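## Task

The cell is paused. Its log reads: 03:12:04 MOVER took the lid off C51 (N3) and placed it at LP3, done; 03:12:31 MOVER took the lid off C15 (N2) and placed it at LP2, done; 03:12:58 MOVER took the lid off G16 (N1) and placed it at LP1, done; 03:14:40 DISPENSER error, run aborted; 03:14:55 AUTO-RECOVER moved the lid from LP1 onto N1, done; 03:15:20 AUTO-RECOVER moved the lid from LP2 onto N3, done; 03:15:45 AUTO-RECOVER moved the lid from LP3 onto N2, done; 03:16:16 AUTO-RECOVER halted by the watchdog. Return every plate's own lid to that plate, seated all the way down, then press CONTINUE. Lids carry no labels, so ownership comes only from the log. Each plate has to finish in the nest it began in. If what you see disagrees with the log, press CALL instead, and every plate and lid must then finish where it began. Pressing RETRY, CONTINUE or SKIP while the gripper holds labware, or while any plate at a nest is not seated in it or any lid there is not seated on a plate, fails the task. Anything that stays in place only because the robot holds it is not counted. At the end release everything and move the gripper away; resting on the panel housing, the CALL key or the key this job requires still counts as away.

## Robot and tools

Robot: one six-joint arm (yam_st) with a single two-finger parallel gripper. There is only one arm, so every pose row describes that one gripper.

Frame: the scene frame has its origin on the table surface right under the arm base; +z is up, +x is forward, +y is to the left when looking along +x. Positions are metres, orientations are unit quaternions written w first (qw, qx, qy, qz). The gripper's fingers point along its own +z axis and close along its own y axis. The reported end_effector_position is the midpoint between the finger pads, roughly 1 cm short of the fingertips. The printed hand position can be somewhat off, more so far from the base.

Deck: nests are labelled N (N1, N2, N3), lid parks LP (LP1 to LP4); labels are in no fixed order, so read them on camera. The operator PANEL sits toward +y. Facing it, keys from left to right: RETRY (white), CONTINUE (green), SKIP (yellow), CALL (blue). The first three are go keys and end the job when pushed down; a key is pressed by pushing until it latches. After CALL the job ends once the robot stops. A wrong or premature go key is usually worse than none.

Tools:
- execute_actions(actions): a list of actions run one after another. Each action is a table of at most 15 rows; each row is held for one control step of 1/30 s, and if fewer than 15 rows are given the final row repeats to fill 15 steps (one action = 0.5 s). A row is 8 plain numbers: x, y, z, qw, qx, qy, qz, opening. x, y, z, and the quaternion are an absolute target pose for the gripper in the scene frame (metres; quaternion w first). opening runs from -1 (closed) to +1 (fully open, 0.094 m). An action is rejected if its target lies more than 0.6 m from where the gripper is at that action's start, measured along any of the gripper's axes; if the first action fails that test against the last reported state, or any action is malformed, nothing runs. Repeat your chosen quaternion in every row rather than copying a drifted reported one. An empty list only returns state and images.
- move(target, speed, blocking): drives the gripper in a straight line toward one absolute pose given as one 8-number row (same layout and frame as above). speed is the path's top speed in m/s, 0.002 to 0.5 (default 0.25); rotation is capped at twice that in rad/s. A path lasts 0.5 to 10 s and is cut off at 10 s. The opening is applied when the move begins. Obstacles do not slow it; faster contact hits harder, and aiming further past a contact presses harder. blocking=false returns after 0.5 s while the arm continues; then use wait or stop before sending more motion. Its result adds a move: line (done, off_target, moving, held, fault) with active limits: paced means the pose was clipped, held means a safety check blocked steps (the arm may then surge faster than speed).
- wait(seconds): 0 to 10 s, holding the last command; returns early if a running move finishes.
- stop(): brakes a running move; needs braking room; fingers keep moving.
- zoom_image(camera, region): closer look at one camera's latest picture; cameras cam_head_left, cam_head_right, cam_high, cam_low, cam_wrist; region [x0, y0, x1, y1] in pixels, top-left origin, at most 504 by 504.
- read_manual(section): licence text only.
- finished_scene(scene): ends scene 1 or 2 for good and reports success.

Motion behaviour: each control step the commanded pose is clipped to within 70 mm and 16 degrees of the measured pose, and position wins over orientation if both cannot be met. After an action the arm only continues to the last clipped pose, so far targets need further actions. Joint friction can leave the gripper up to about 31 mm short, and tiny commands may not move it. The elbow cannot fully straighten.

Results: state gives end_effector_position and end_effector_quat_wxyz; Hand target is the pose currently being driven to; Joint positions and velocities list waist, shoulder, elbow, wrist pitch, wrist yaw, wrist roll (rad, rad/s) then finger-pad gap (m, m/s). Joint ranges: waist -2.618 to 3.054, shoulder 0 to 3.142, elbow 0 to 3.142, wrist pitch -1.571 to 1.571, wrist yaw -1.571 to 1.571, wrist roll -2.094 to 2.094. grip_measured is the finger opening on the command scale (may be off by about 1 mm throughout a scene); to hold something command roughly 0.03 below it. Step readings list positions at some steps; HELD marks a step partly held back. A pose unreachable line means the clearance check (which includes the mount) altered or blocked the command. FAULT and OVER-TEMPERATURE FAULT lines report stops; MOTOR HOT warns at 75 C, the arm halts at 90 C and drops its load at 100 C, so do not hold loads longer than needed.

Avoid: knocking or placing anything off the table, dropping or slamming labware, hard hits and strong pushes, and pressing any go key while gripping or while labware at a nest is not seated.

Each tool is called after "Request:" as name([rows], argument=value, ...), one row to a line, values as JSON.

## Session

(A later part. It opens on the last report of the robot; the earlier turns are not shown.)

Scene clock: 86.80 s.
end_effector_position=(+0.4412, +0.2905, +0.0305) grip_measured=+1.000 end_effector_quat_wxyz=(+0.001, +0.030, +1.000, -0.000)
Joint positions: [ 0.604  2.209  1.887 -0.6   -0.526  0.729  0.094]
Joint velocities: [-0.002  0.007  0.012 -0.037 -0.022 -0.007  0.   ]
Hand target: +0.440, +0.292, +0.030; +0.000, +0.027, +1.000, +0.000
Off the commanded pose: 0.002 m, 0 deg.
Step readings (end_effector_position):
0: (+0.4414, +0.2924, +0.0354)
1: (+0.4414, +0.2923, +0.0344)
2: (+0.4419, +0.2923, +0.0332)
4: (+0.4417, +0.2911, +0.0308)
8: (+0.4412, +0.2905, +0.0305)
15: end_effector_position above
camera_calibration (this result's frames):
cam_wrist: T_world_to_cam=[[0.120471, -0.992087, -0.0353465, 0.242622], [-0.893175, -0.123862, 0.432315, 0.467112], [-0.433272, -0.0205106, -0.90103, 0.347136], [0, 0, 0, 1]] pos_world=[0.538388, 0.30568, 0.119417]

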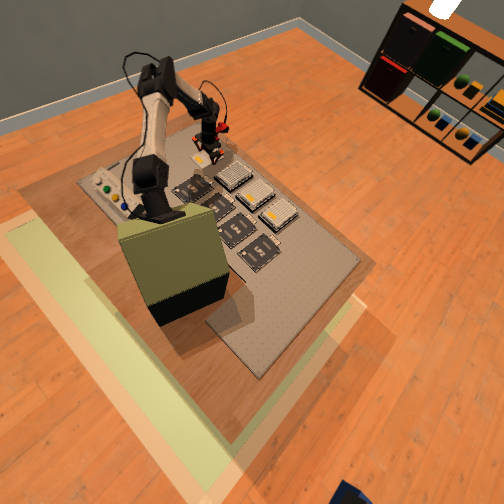

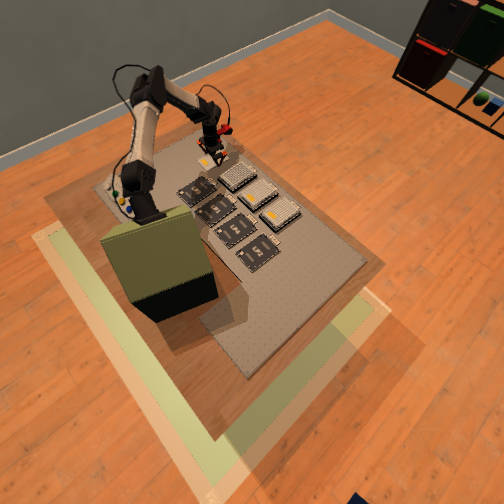

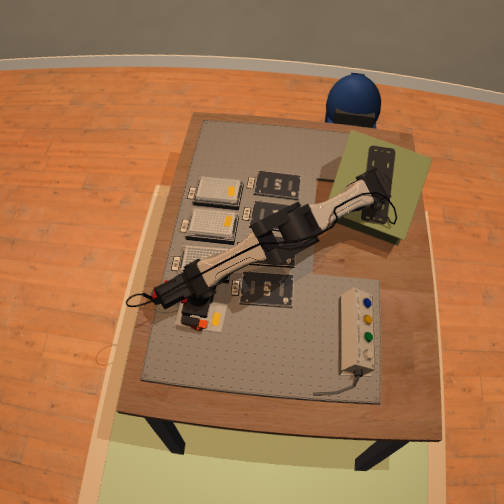

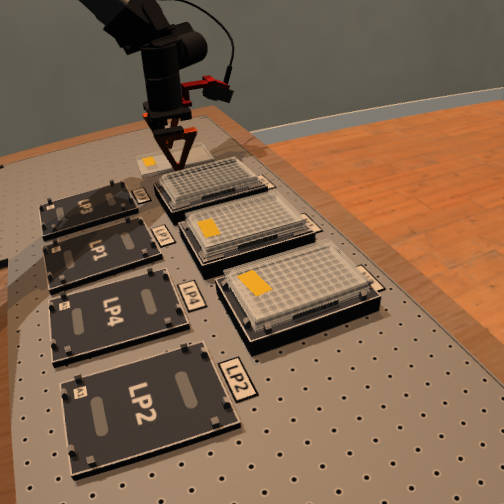

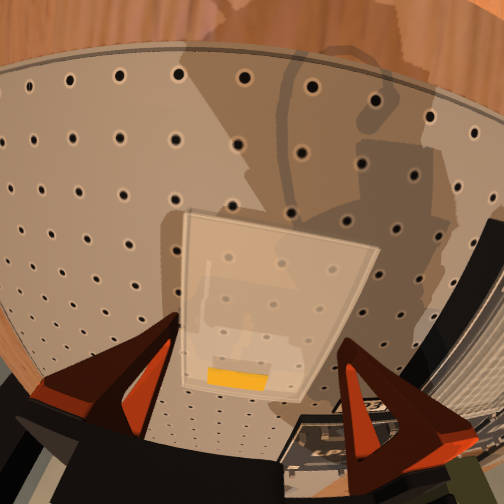

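Request:
execute_actions([
  [[0.442,0.298,0.013,0,0.027,0.9996,0,1],[0.442,0.298,0.013,0,0.027,0.9996,0,1],[0.442,0.296,0.026,0,0.027,0.9996,0,1]],
])

Scene clock: 87.73 s.
end_effector_position=(+0.4424, +0.2922, +0.0272) grip_measured=+1.000 end_effector_quat_wxyz=(+0.002, +0.030, +1.000, -0.000)
Joint positions: [ 0.608  2.222  1.904 -0.601 -0.523  0.734  0.094]
Joint velocities: [-0.002  0.012 -0.012 -0.022  0.066  0.007  0.   ]
Hand target: +0.442, +0.296, +0.026; +0.000, +0.027, +1.000, +0.000
Off the commanded pose: 0.004 m, 0 deg.
Step readings (end_effector_position):
0: (+0.4412, +0.2905, +0.0305)
1: (+0.4414, +0.2907, +0.0296)
2: (+0.4428, +0.2918, +0.0283)
4: (+0.4425, +0.2923, +0.0272)
8: (+0.4424, +0.2922, +0.0272)
15: end_effector_position above
camera_calibration (this result's frames):
cam_wrist: T_world_to_cam=[[0.120226, -0.99211, -0.035535, 0.244165], [-0.893561, -0.12374, 0.431553, 0.469974], [-0.432545, -0.020131, -0.901388, 0.344344], [0, 0, 0, 1]] pos_world=[0.539539, 0.307325, 0.116245]

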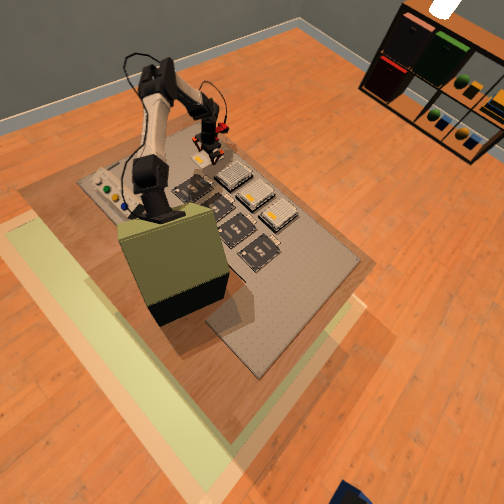

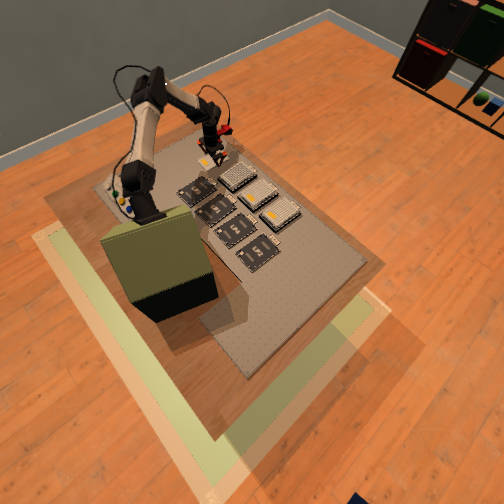

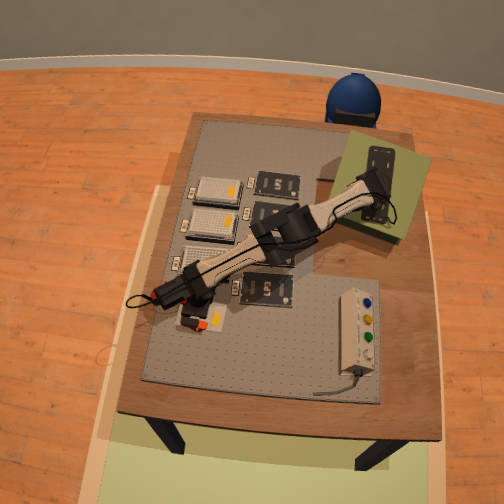

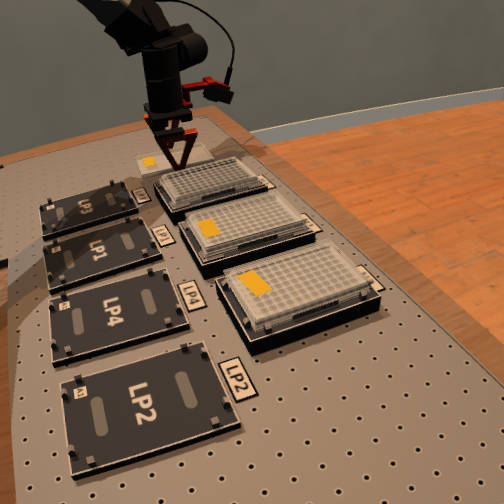

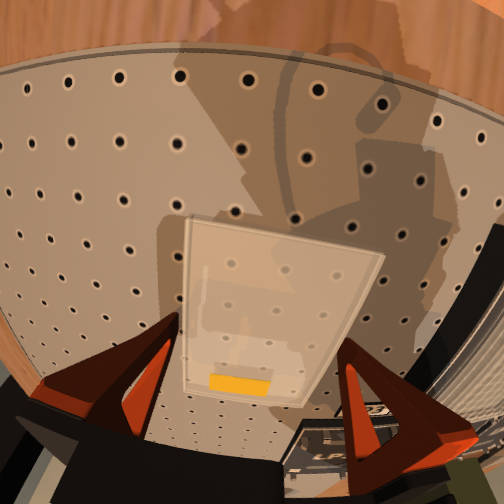

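Request:
execute_actions([
  [[0.4424,0.2922,0.027,0,0.027,0.9996,0,0.95],[0.4424,0.2922,0.027,0,0.027,0.9996,0,0.92],[0.4424,0.2922,0.027,0,0.027,0.9996,0,0.89],[0.4424,0.2922,0.027,0,0.027,0.9996,0,0.86],[0.4424,0.2922,0.027,0,0.027,0.9996,0,0.84],[0.4424,0.2922,0.027,0,0.027,0.9996,0,0.82],[0.4424,0.2922,0.027,0,0.027,0.9996,0,0.80],[0.4424,0.2922,0.027,0,0.027,0.9996,0,0.78],[0.4424,0.2922,0.027,0,0.027,0.9996,0,0.76],[0.4424,0.2922,0.027,0,0.027,0.9996,0,0.75]],
])

Request:
move(target=[0.445,0.285,0.12,0,0.036,0.9994,0,0.75], speed=0.15)

Scene clock: 88.77 s.
end_effector_position=(+0.4424, +0.2922, +0.0272) grip_measured=+0.785 end_effector_quat_wxyz=(+0.002, +0.029, +1.000, -0.000)
Joint positions: [ 0.608  2.222  1.904 -0.601 -0.523  0.732  0.084]
Joint velocities: [-0.007  0.007 -0.017 -0.007 -0.051  0.007  0.   ]
Hand target: +0.442, +0.292, +0.027; +0.000, +0.027, +1.000, +0.000
Off the commanded pose: 0.000 m, 0 deg.
Step readings (end_effector_position):
0: (+0.4424, +0.2922, +0.0272)
1: (+0.4424, +0.2922, +0.0272)
2: (+0.4424, +0.2922, +0.0272)
4: (+0.4424, +0.2922, +0.0272)
8: (+0.4424, +0.2922, +0.0272)
15: end_effector_position above
camera_calibration (this result's frames):
cam_wrist: T_world_to_cam=[[0.122118, -0.99188, -0.0355288, 0.24326], [-0.893323, -0.125442, 0.431554, 0.470366], [-0.432506, -0.0209616, -0.901387, 0.344569], [0, 0, 0, 1]] pos_world=[0.539511, 0.307511, 0.116245]

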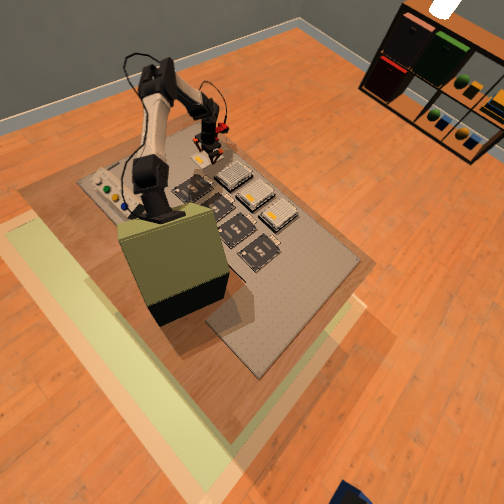

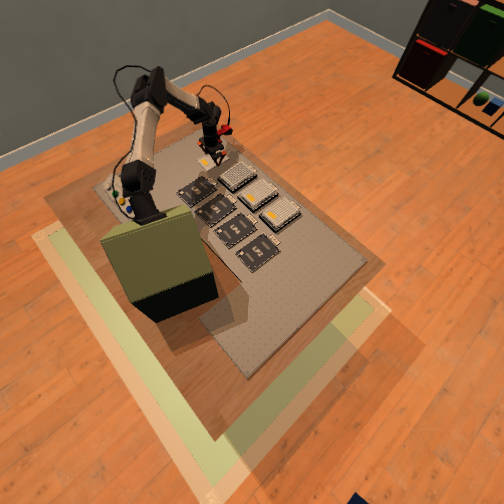

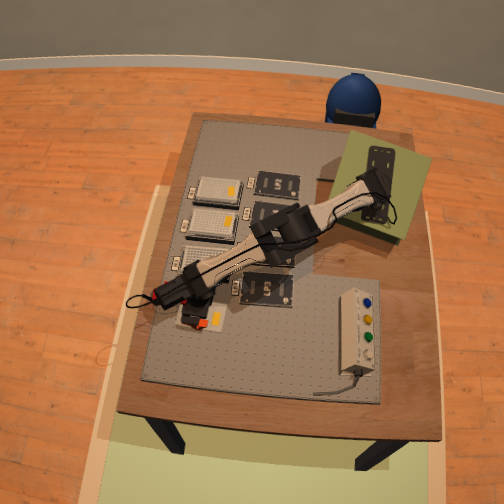

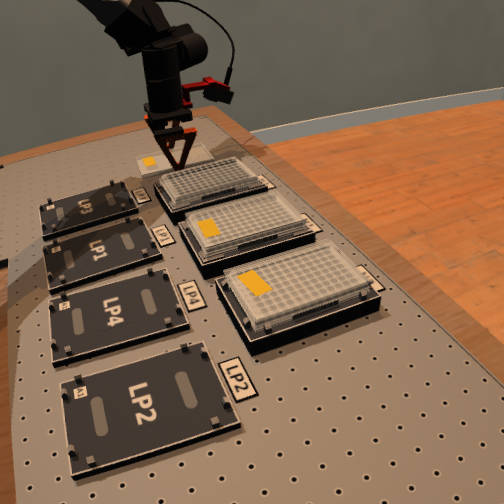

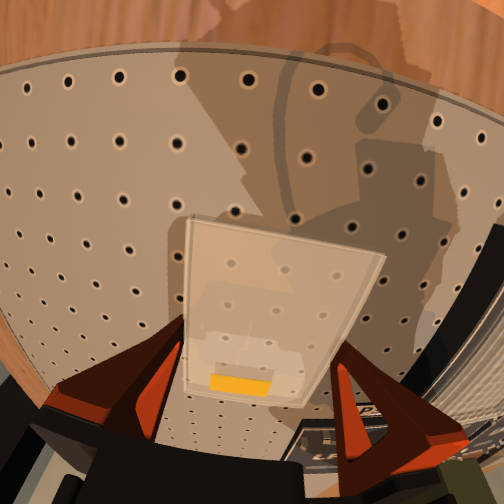

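Scene clock: 89.93 s.
end_effector_position=(+0.4537, +0.2949, +0.1203) grip_measured=+0.785 end_effector_quat_wxyz=(+0.013, +0.026, +1.000, +0.007)
Joint positions: [ 0.493  2.052  1.904 -0.797 -0.589  0.633  0.084]
Joint velocities: [ 0.012  0.002  0.007  0.007  0.022  0.007 -0.   ]
Hand target: +0.445, +0.285, +0.120; -0.000, +0.036, +0.999, +0.000
Off the commanded pose: 0.013 m, 2 deg.
move: off_target
camera_calibration (this result's frames):
cam_wrist: T_world_to_cam=[[0.129491, -0.990543, -0.0453447, 0.245261], [-0.902575, -0.136681, 0.40826, 0.450924], [-0.410597, -0.0119391, -0.911739, 0.421989], [0, 0, 0, 1]] pos_world=[0.548501, 0.309613, 0.211771]

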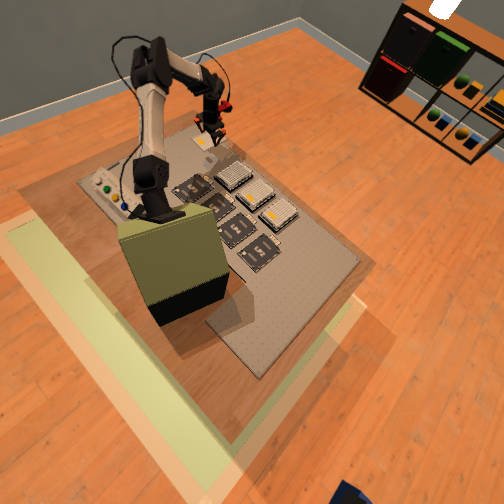

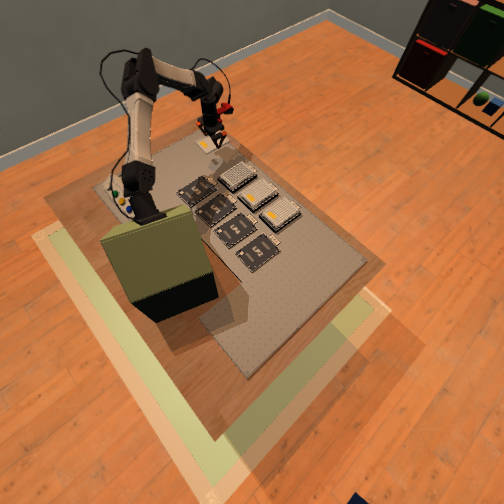

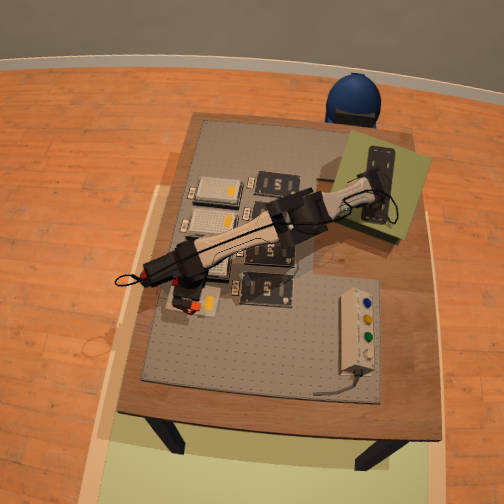

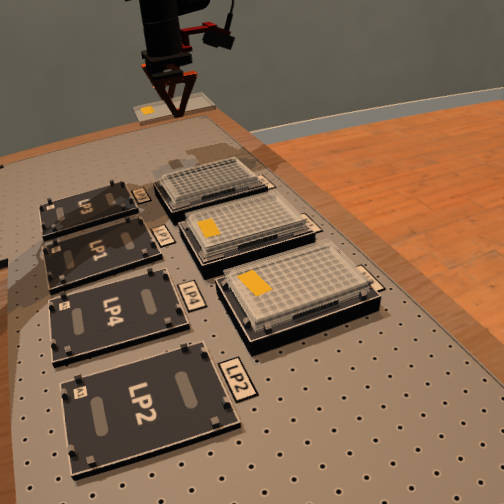

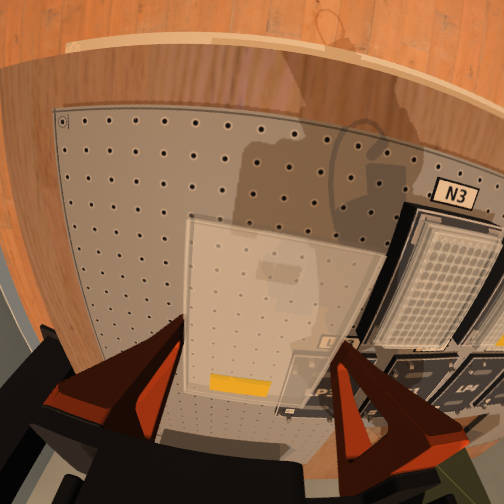

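Request:
zoom_image(camera="cam_wrist", region=[160,190,410,430])

Region (160, 190, 410, 430) of cam_wrist's 504x504 image, scaled by 2.016, with more detail than that image has; it fills the top 484 rows of this view, and the rest is white.

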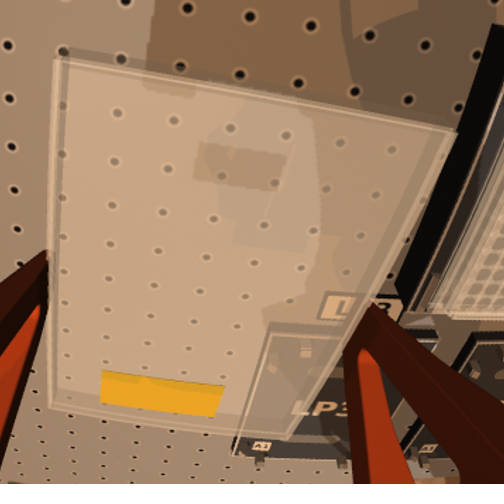

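Request:
move(target=[0.452,0.125,0.115,0,0.036,0.9994,0,0.75], speed=0.2)

Scene clock: 93.30 s.
end_effector_position=(+0.4556, +0.1302, +0.1195) grip_measured=+0.785 end_effector_quat_wxyz=(+0.003, +0.035, +0.999, -0.003)
Joint positions: [ 0.22   2.116  1.592 -0.636 -0.717  0.333  0.084]
Joint velocities: [-0.002 -0.002  0.002  0.022 -0.081 -0.051  0.001]
Hand target: +0.452, +0.125, +0.115; -0.001, +0.036, +0.999, +0.000
Off the commanded pose: 0.008 m, 0 deg.
move: done
camera_calibration (this result's frames):
cam_wrist: T_world_to_cam=[[0.109914, -0.99349, -0.0299423, 0.0893599], [-0.8962, -0.112087, 0.429258, 0.421887], [-0.42982, -0.020347, -0.902685, 0.428925], [0, 0, 0, 1]] pos_world=[0.552633, 0.144794, 0.208762]

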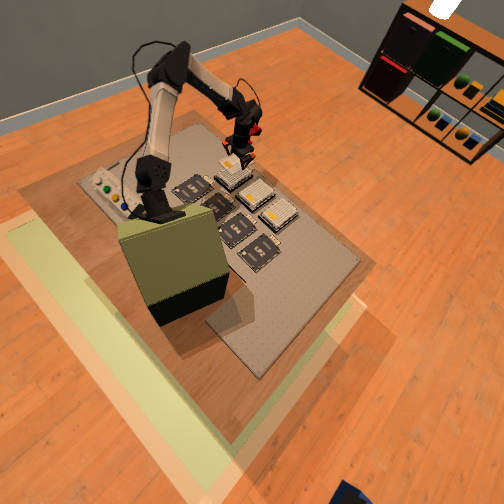

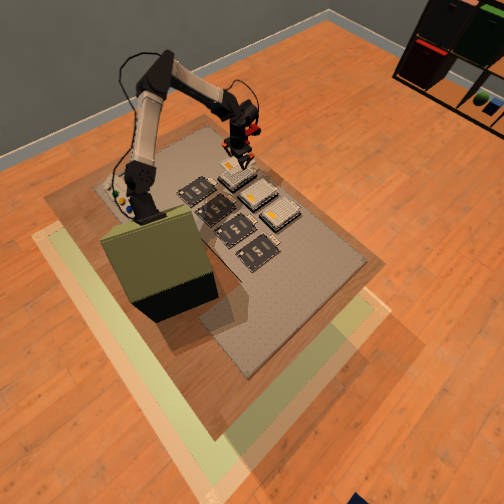

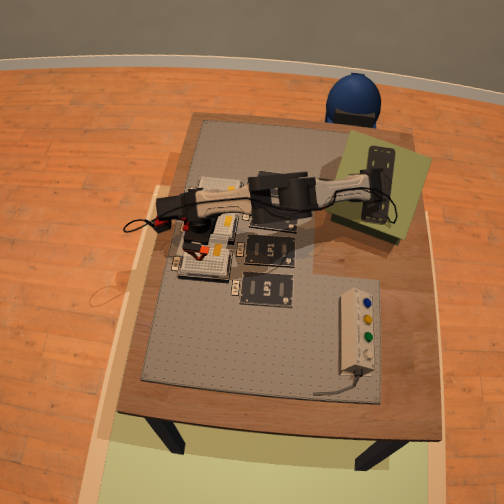

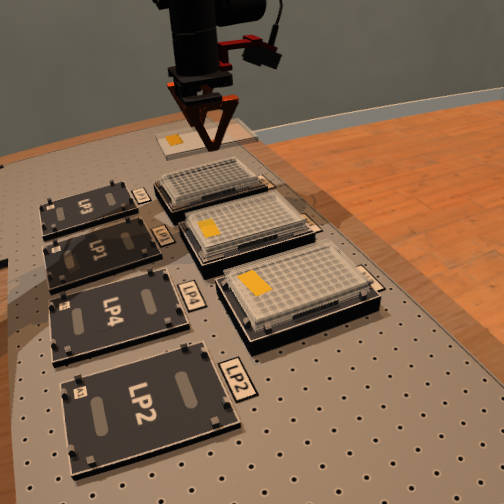

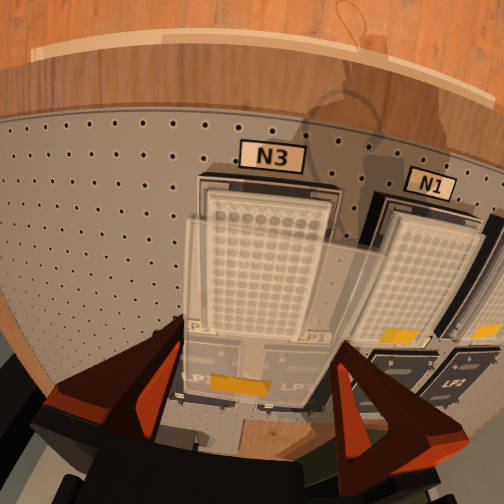

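Descend to ~0.075 to measure closer.

Request:
move(target=[0.4555,0.1315,0.072,0,0.036,0.9994,0,0.75], speed=0.08)

Request:
zoom_image(camera="cam_wrist", region=[160,170,410,410])

Scene clock: 94.60 s.
end_effector_position=(+0.4549, +0.1315, +0.0781) grip_measured=+0.785 end_effector_quat_wxyz=(-0.001, +0.038, +0.999, +0.001)
Joint positions: [ 0.282  2.194  1.592 -0.518 -0.701  0.408  0.084]
Joint velocities: [ 0.012 -0.002  0.027  0.022  0.051 -0.007  0.   ]
Hand target: +0.456, +0.131, +0.072; +0.000, +0.036, +0.999, -0.000
Off the commanded pose: 0.006 m, 0 deg.
move: done
camera_calibration (this result's frames):
cam_wrist: T_world_to_cam=[[0.103719, -0.993834, -0.0391871, 0.093034], [-0.893451, -0.11041, 0.43538, 0.437198], [-0.437022, -0.0101453, -0.899394, 0.392949], [0, 0, 0, 1]] pos_world=[0.552693, 0.144718, 0.166715]

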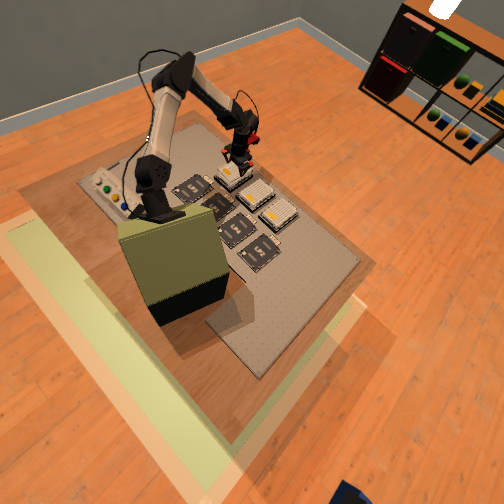

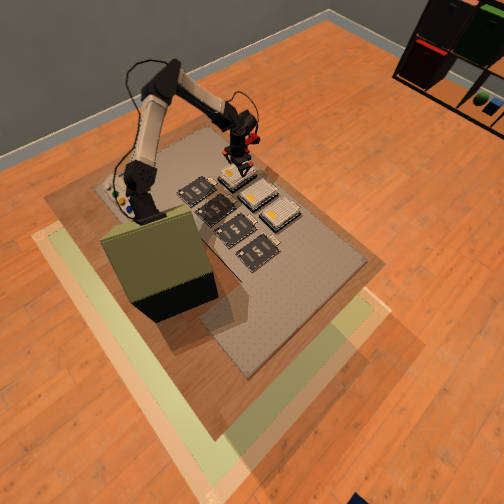

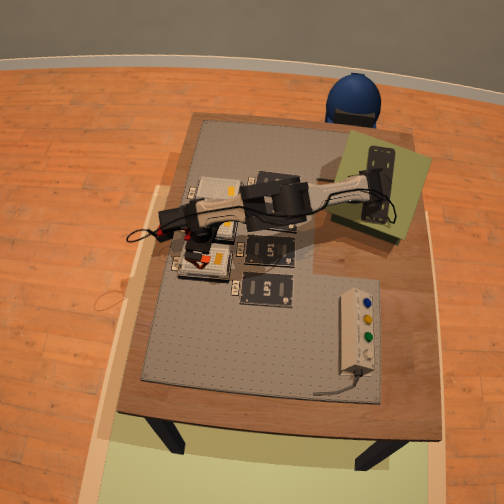

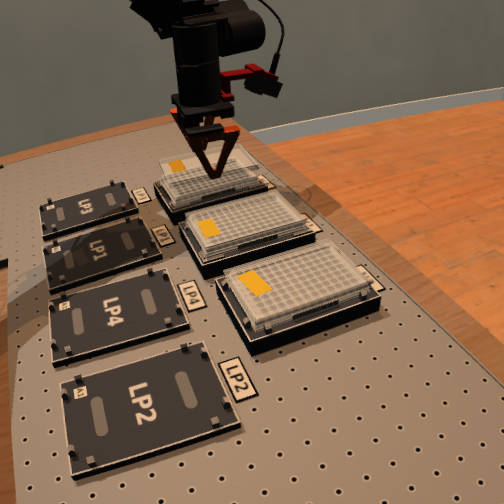

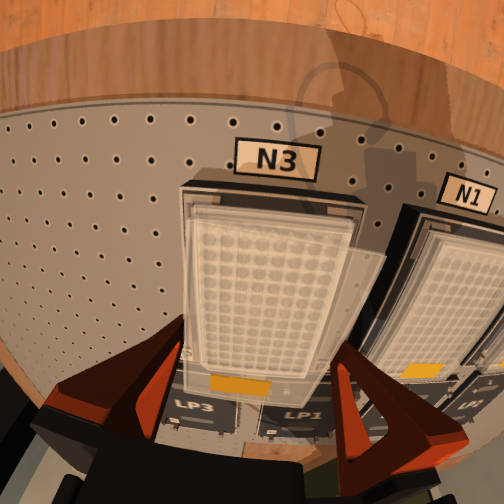

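Region (160, 170, 410, 410) of cam_wrist's 504x504 image, scaled by 2.016, with more detail than that image has; it fills the top 484 rows of this view, and the rest is white.

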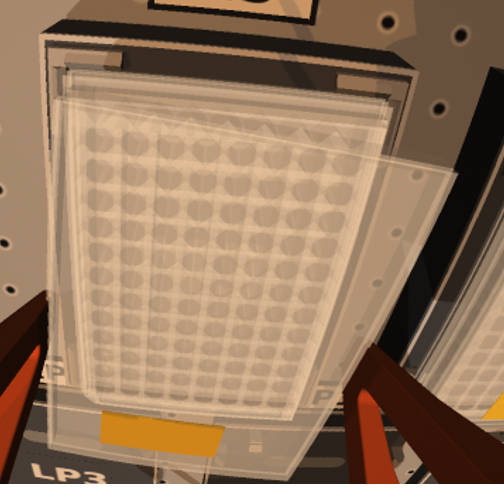

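Request:
zoom_image(camera="cam_low", region=[140,120,290,240])

Request:
zoom_image(camera="cam_high", region=[150,160,270,300])

Region (140, 120, 290, 240) of cam_low's 504x504 image, scaled by 3.360, with more detail than that image has; it fills the top 403 rows of this view, and the rest is white.

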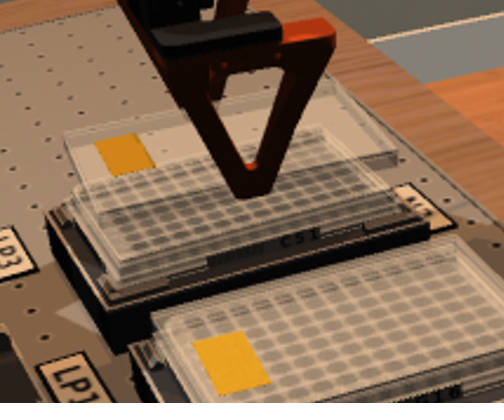

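Region (150, 160, 270, 300) of cam_high's 504x504 image, scaled by 3.600, with more detail than that image has; it fills the left 432 columns of this view, and the rest is white.

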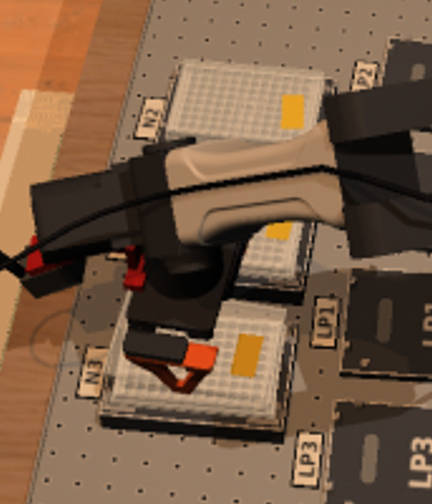

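Request:
execute_actions([
  [[0.4554,0.132,0.078,0,0.02,0.9998,0,0.75],[0.4554,0.132,0.078,0,0.005,1,0,0.75],[0.4554,0.132,0.078,0,-0.010,1,0,0.75]],
])

Request:
zoom_image(camera="cam_wrist", region=[160,170,410,410])

Scene clock: 103.30 s.
end_effector_position=(+0.4553, +0.1316, +0.0781) grip_measured=+0.785 end_effector_quat_wxyz=(+0.000, -0.004, +1.000, +0.002)
Joint positions: [ 0.282  2.194  1.592 -0.516 -0.701  0.324  0.084]
Joint velocities: [-0.002  0.012  0.012  0.022 -0.139 -0.051 -0.   ]
Hand target: +0.455, +0.132, +0.078; +0.000, -0.010, +1.000, +0.000
Off the commanded pose: 0.000 m, 1 deg.
Step readings (end_effector_position):
0: (+0.4553, +0.1316, +0.0781)
1: (+0.4553, +0.1316, +0.0781)
2: (+0.4553, +0.1316, +0.0781)
4: (+0.4553, +0.1316, +0.0781)
8: (+0.4553, +0.1316, +0.0781)
15: end_effector_position above
camera_calibration (this result's frames):
cam_wrist: T_world_to_cam=[[0.187935, -0.981403, -0.0390942, 0.0530736], [-0.881585, -0.1861, 0.43379, 0.442234], [-0.432999, -0.0470594, -0.900165, 0.396206], [0, 0, 0, 1]] pos_world=[0.55145, 0.153032, 0.166889]

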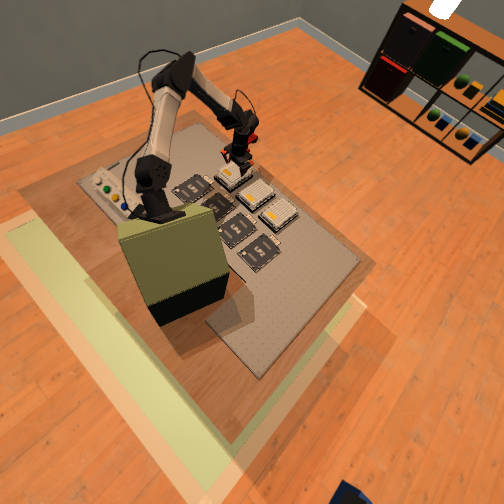

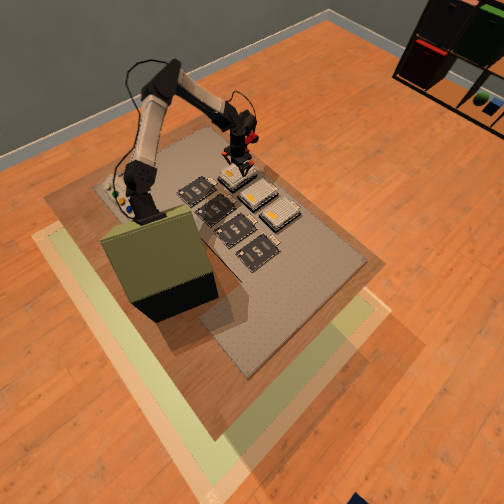

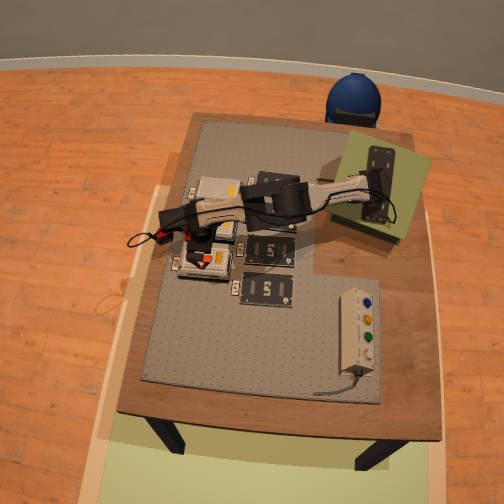

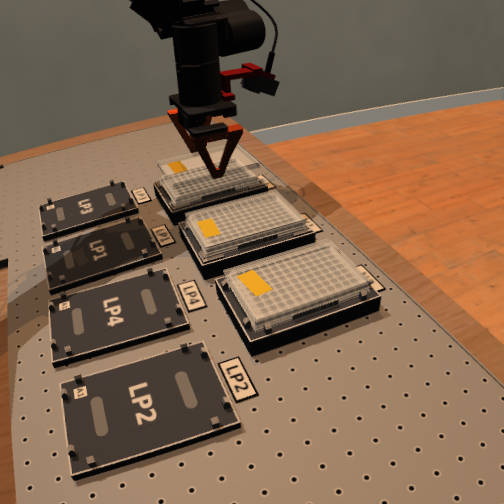

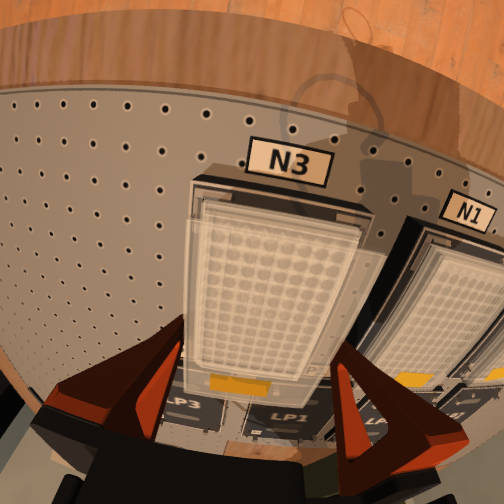

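Region (160, 170, 410, 410) of cam_wrist's 504x504 image, scaled by 2.016, with more detail than that image has; it fills the top 484 rows of this view, and the rest is white.

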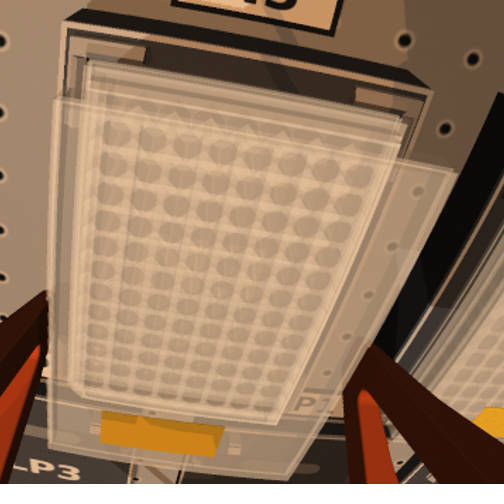

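Request:
execute_actions([
  [[0.4554,0.144,0.078,0,-0.04,0.9992,0,0.75],[0.4554,0.144,0.078,0,-0.04,0.9992,0,0.75],[0.4554,0.133,0.078,0,-0.009,1,0,0.75]],
])

Scene clock: 105.43 s.
end_effector_position=(+0.4550, +0.1319, +0.0776) grip_measured=+0.785 end_effector_quat_wxyz=(-0.000, -0.011, +1.000, +0.001)
Joint positions: [ 0.284  2.194  1.592 -0.516 -0.699  0.312  0.084]
Joint velocities: [-0.007  0.007  0.007 -0.007 -0.066 -0.051  0.001]
Hand target: +0.455, +0.133, +0.078; -0.000, -0.009, +1.000, -0.000
Off the commanded pose: 0.001 m, 0 deg.
Step readings (end_effector_position):
0: (+0.4553, +0.1316, +0.0781)
1: (+0.4553, +0.1315, +0.0780)
2: (+0.4551, +0.1317, +0.0777)
4: (+0.4550, +0.1319, +0.0776)
8: (+0.4550, +0.1319, +0.0776)
15: end_effector_position above
camera_calibration (this result's frames):
cam_wrist: T_world_to_cam=[[0.201166, -0.978839, -0.0374995, 0.0469355], [-0.878761, -0.197248, 0.434595, 0.442378], [-0.432796, -0.0544727, -0.899845, 0.396459], [0, 0, 0, 1]] pos_world=[0.550888, 0.154797, 0.166256]

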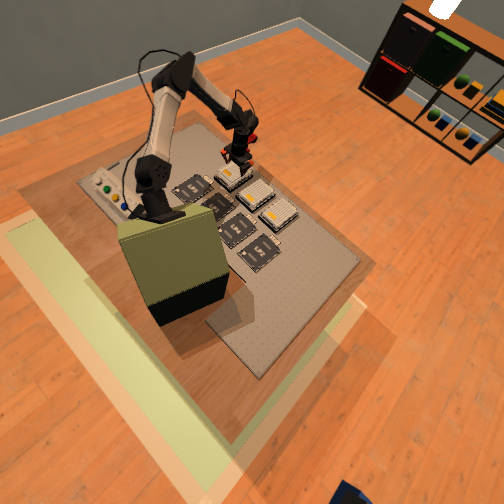

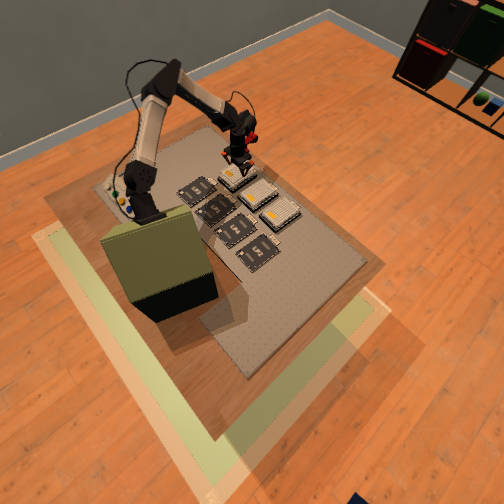

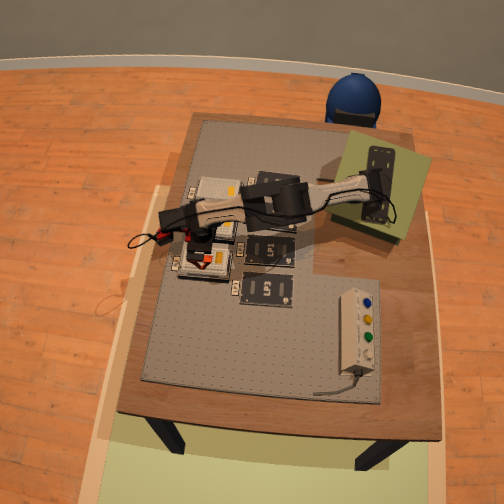

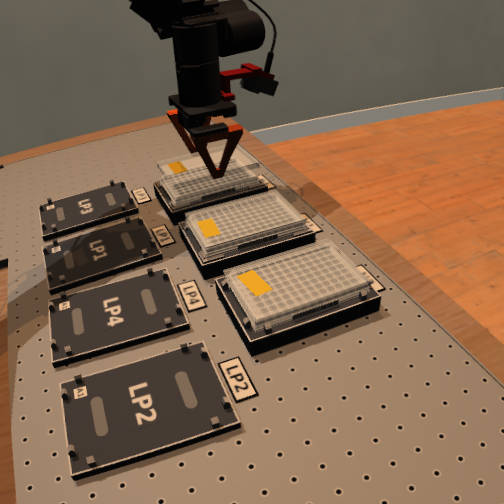

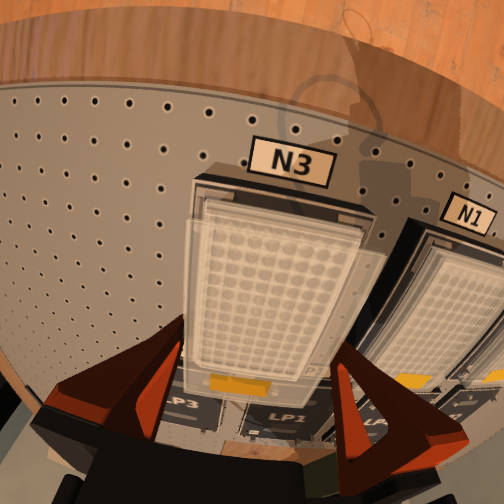

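Request:
execute_actions([
  [[0.4554,0.138,0.058,0,-0.010,1,0,0.75],[0.4554,0.138,0.058,0,-0.010,1,0,0.75],[0.4554,0.138,0.058,0,-0.010,1,0,0.75],[0.4554,0.133,0.072,0,-0.010,1,0,0.75]],
])

Request:
zoom_image(camera="cam_wrist", region=[160,170,410,410])

Scene clock: 106.27 s.
end_effector_position=(+0.4538, +0.1349, +0.0714) grip_measured=+0.785 end_effector_quat_wxyz=(-0.001, -0.009, +1.000, +0.001)
Joint positions: [ 0.298  2.2    1.592 -0.501 -0.693  0.331  0.084]
Joint velocities: [-0.022  0.012  0.002 -0.037 -0.051 -0.037  0.001]
Hand target: +0.455, +0.133, +0.072; -0.000, -0.010, +1.000, -0.000
Off the commanded pose: 0.003 m, 0 deg.
Step readings (end_effector_position):
0: (+0.4550, +0.1319, +0.0776)
1: (+0.4551, +0.1321, +0.0767)
2: (+0.4556, +0.1327, +0.0752)
4: (+0.4545, +0.1345, +0.0719)
8: (+0.4538, +0.1349, +0.0714)
15: end_effector_position above
camera_calibration (this result's frames):
cam_wrist: T_world_to_cam=[[0.197464, -0.979592, -0.0375227, 0.0517469], [-0.878663, -0.193832, 0.436326, 0.443956], [-0.434694, -0.0531887, -0.899006, 0.391218], [0, 0, 0, 1]] pos_world=[0.54993, 0.157552, 0.15994]

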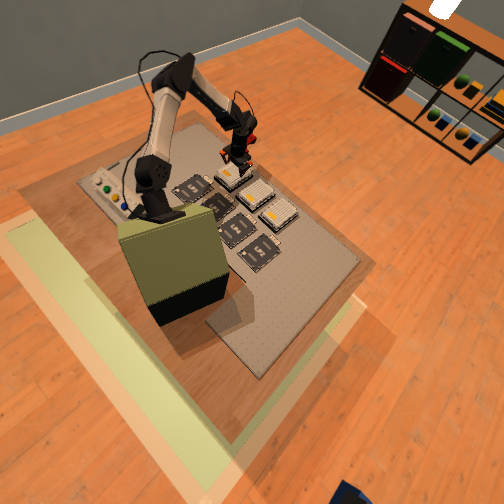

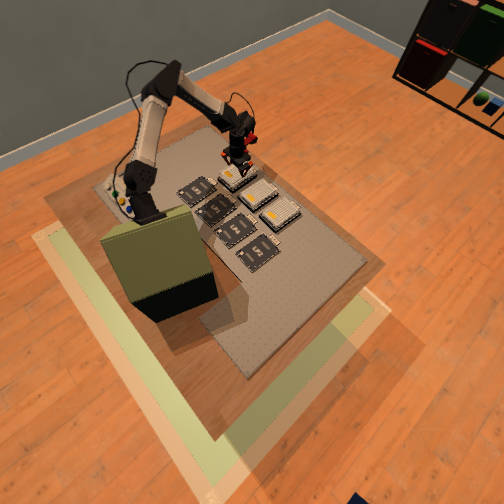

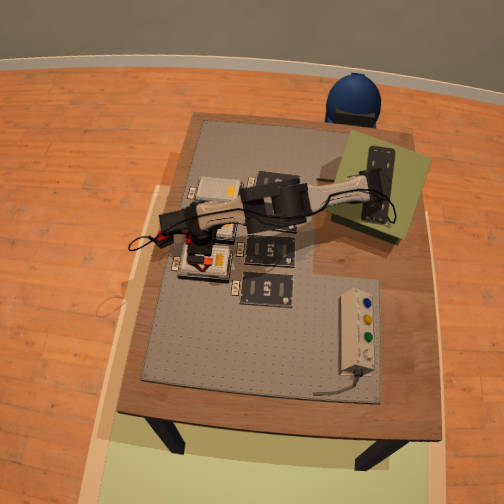

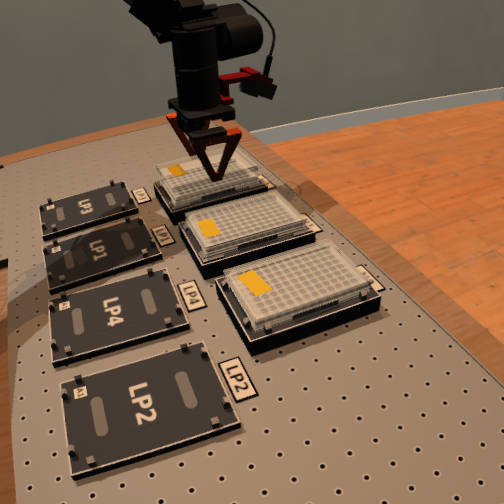

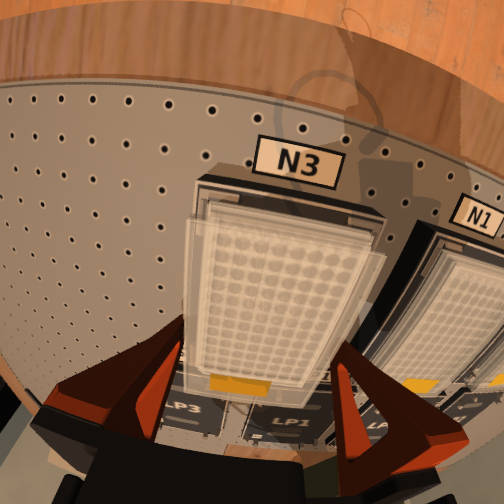

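Region (160, 170, 410, 410) of cam_wrist's 504x504 image, scaled by 2.016, with more detail than that image has; it fills the top 484 rows of this view, and the rest is white.

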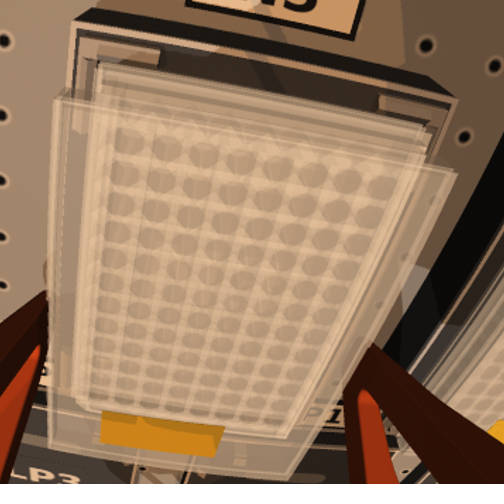

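Request:
execute_actions([
  [[0.470,0.120,0.073,0,-0.010,1,0,0.75],[0.4554,0.120,0.073,0,-0.010,1,0,0.75],[0.4554,0.120,0.073,0,-0.010,1,0,0.75],[0.4554,0.133,0.073,0,-0.010,1,0,0.75]],
])

Scene clock: 107.13 s.
end_effector_position=(+0.4584, +0.1322, +0.0731) grip_measured=+0.785 end_effector_quat_wxyz=(+0.003, -0.013, +1.000, +0.001)
Joint positions: [ 0.289  2.209  1.604 -0.502 -0.695  0.319  0.084]
Joint velocities: [ 0.007  0.002  0.002  0.007  0.022 -0.022 -0.   ]
Hand target: +0.456, +0.133, +0.073; +0.000, -0.010, +1.000, -0.000
Off the commanded pose: 0.003 m, 1 deg.
Step readings (end_effector_position):
0: (+0.4538, +0.1349, +0.0714)
1: (+0.4546, +0.1344, +0.0716)
2: (+0.4570, +0.1341, +0.0716)
4: (+0.4583, +0.1323, +0.0730)
8: (+0.4584, +0.1322, +0.0731)
15: end_effector_position above
camera_calibration (this result's frames):
cam_wrist: T_world_to_cam=[[0.205683, -0.97791, -0.0372361, 0.0441689], [-0.880483, -0.201531, 0.429109, 0.449138], [-0.427134, -0.0554747, -0.902485, 0.391645], [0, 0, 0, 1]] pos_world=[0.553659, 0.155435, 0.162369]

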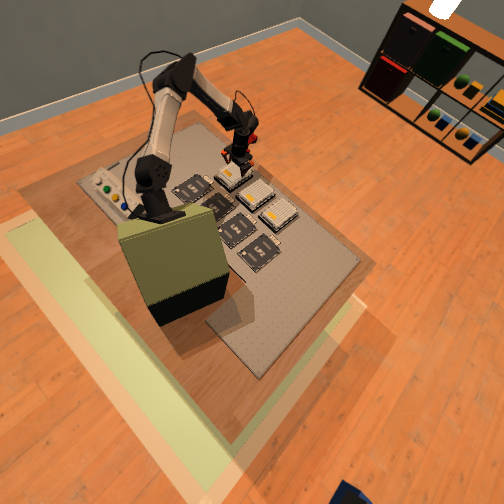

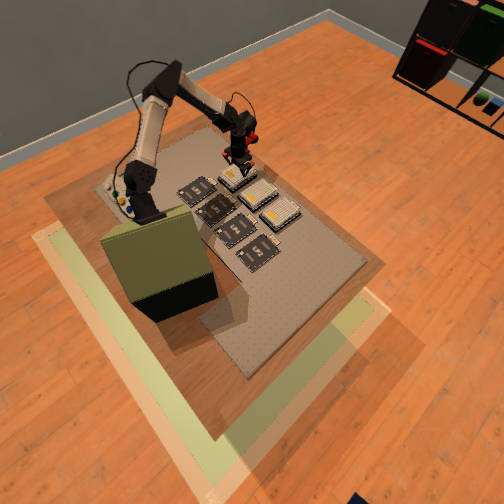

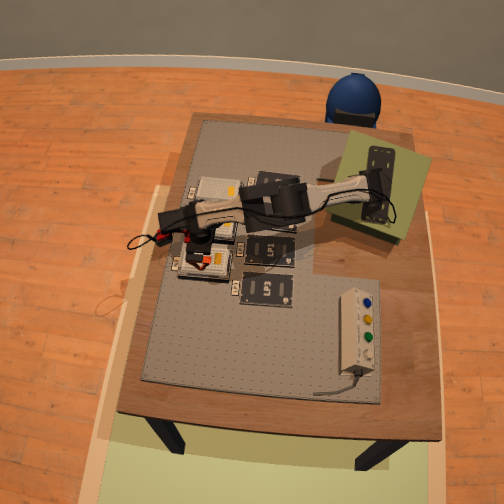

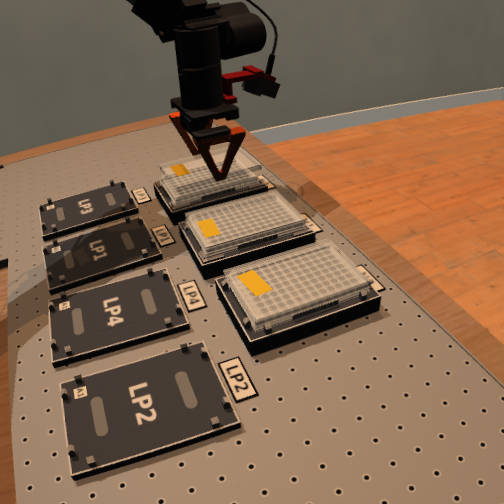

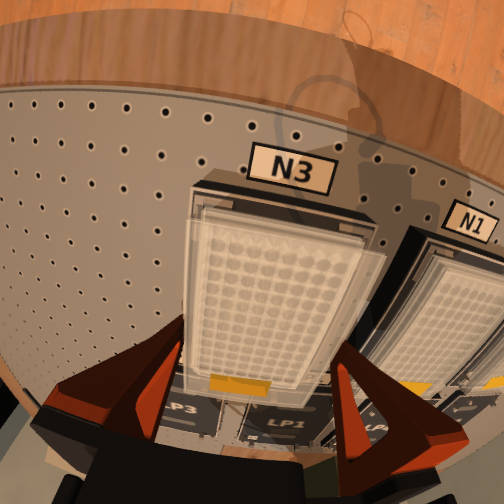

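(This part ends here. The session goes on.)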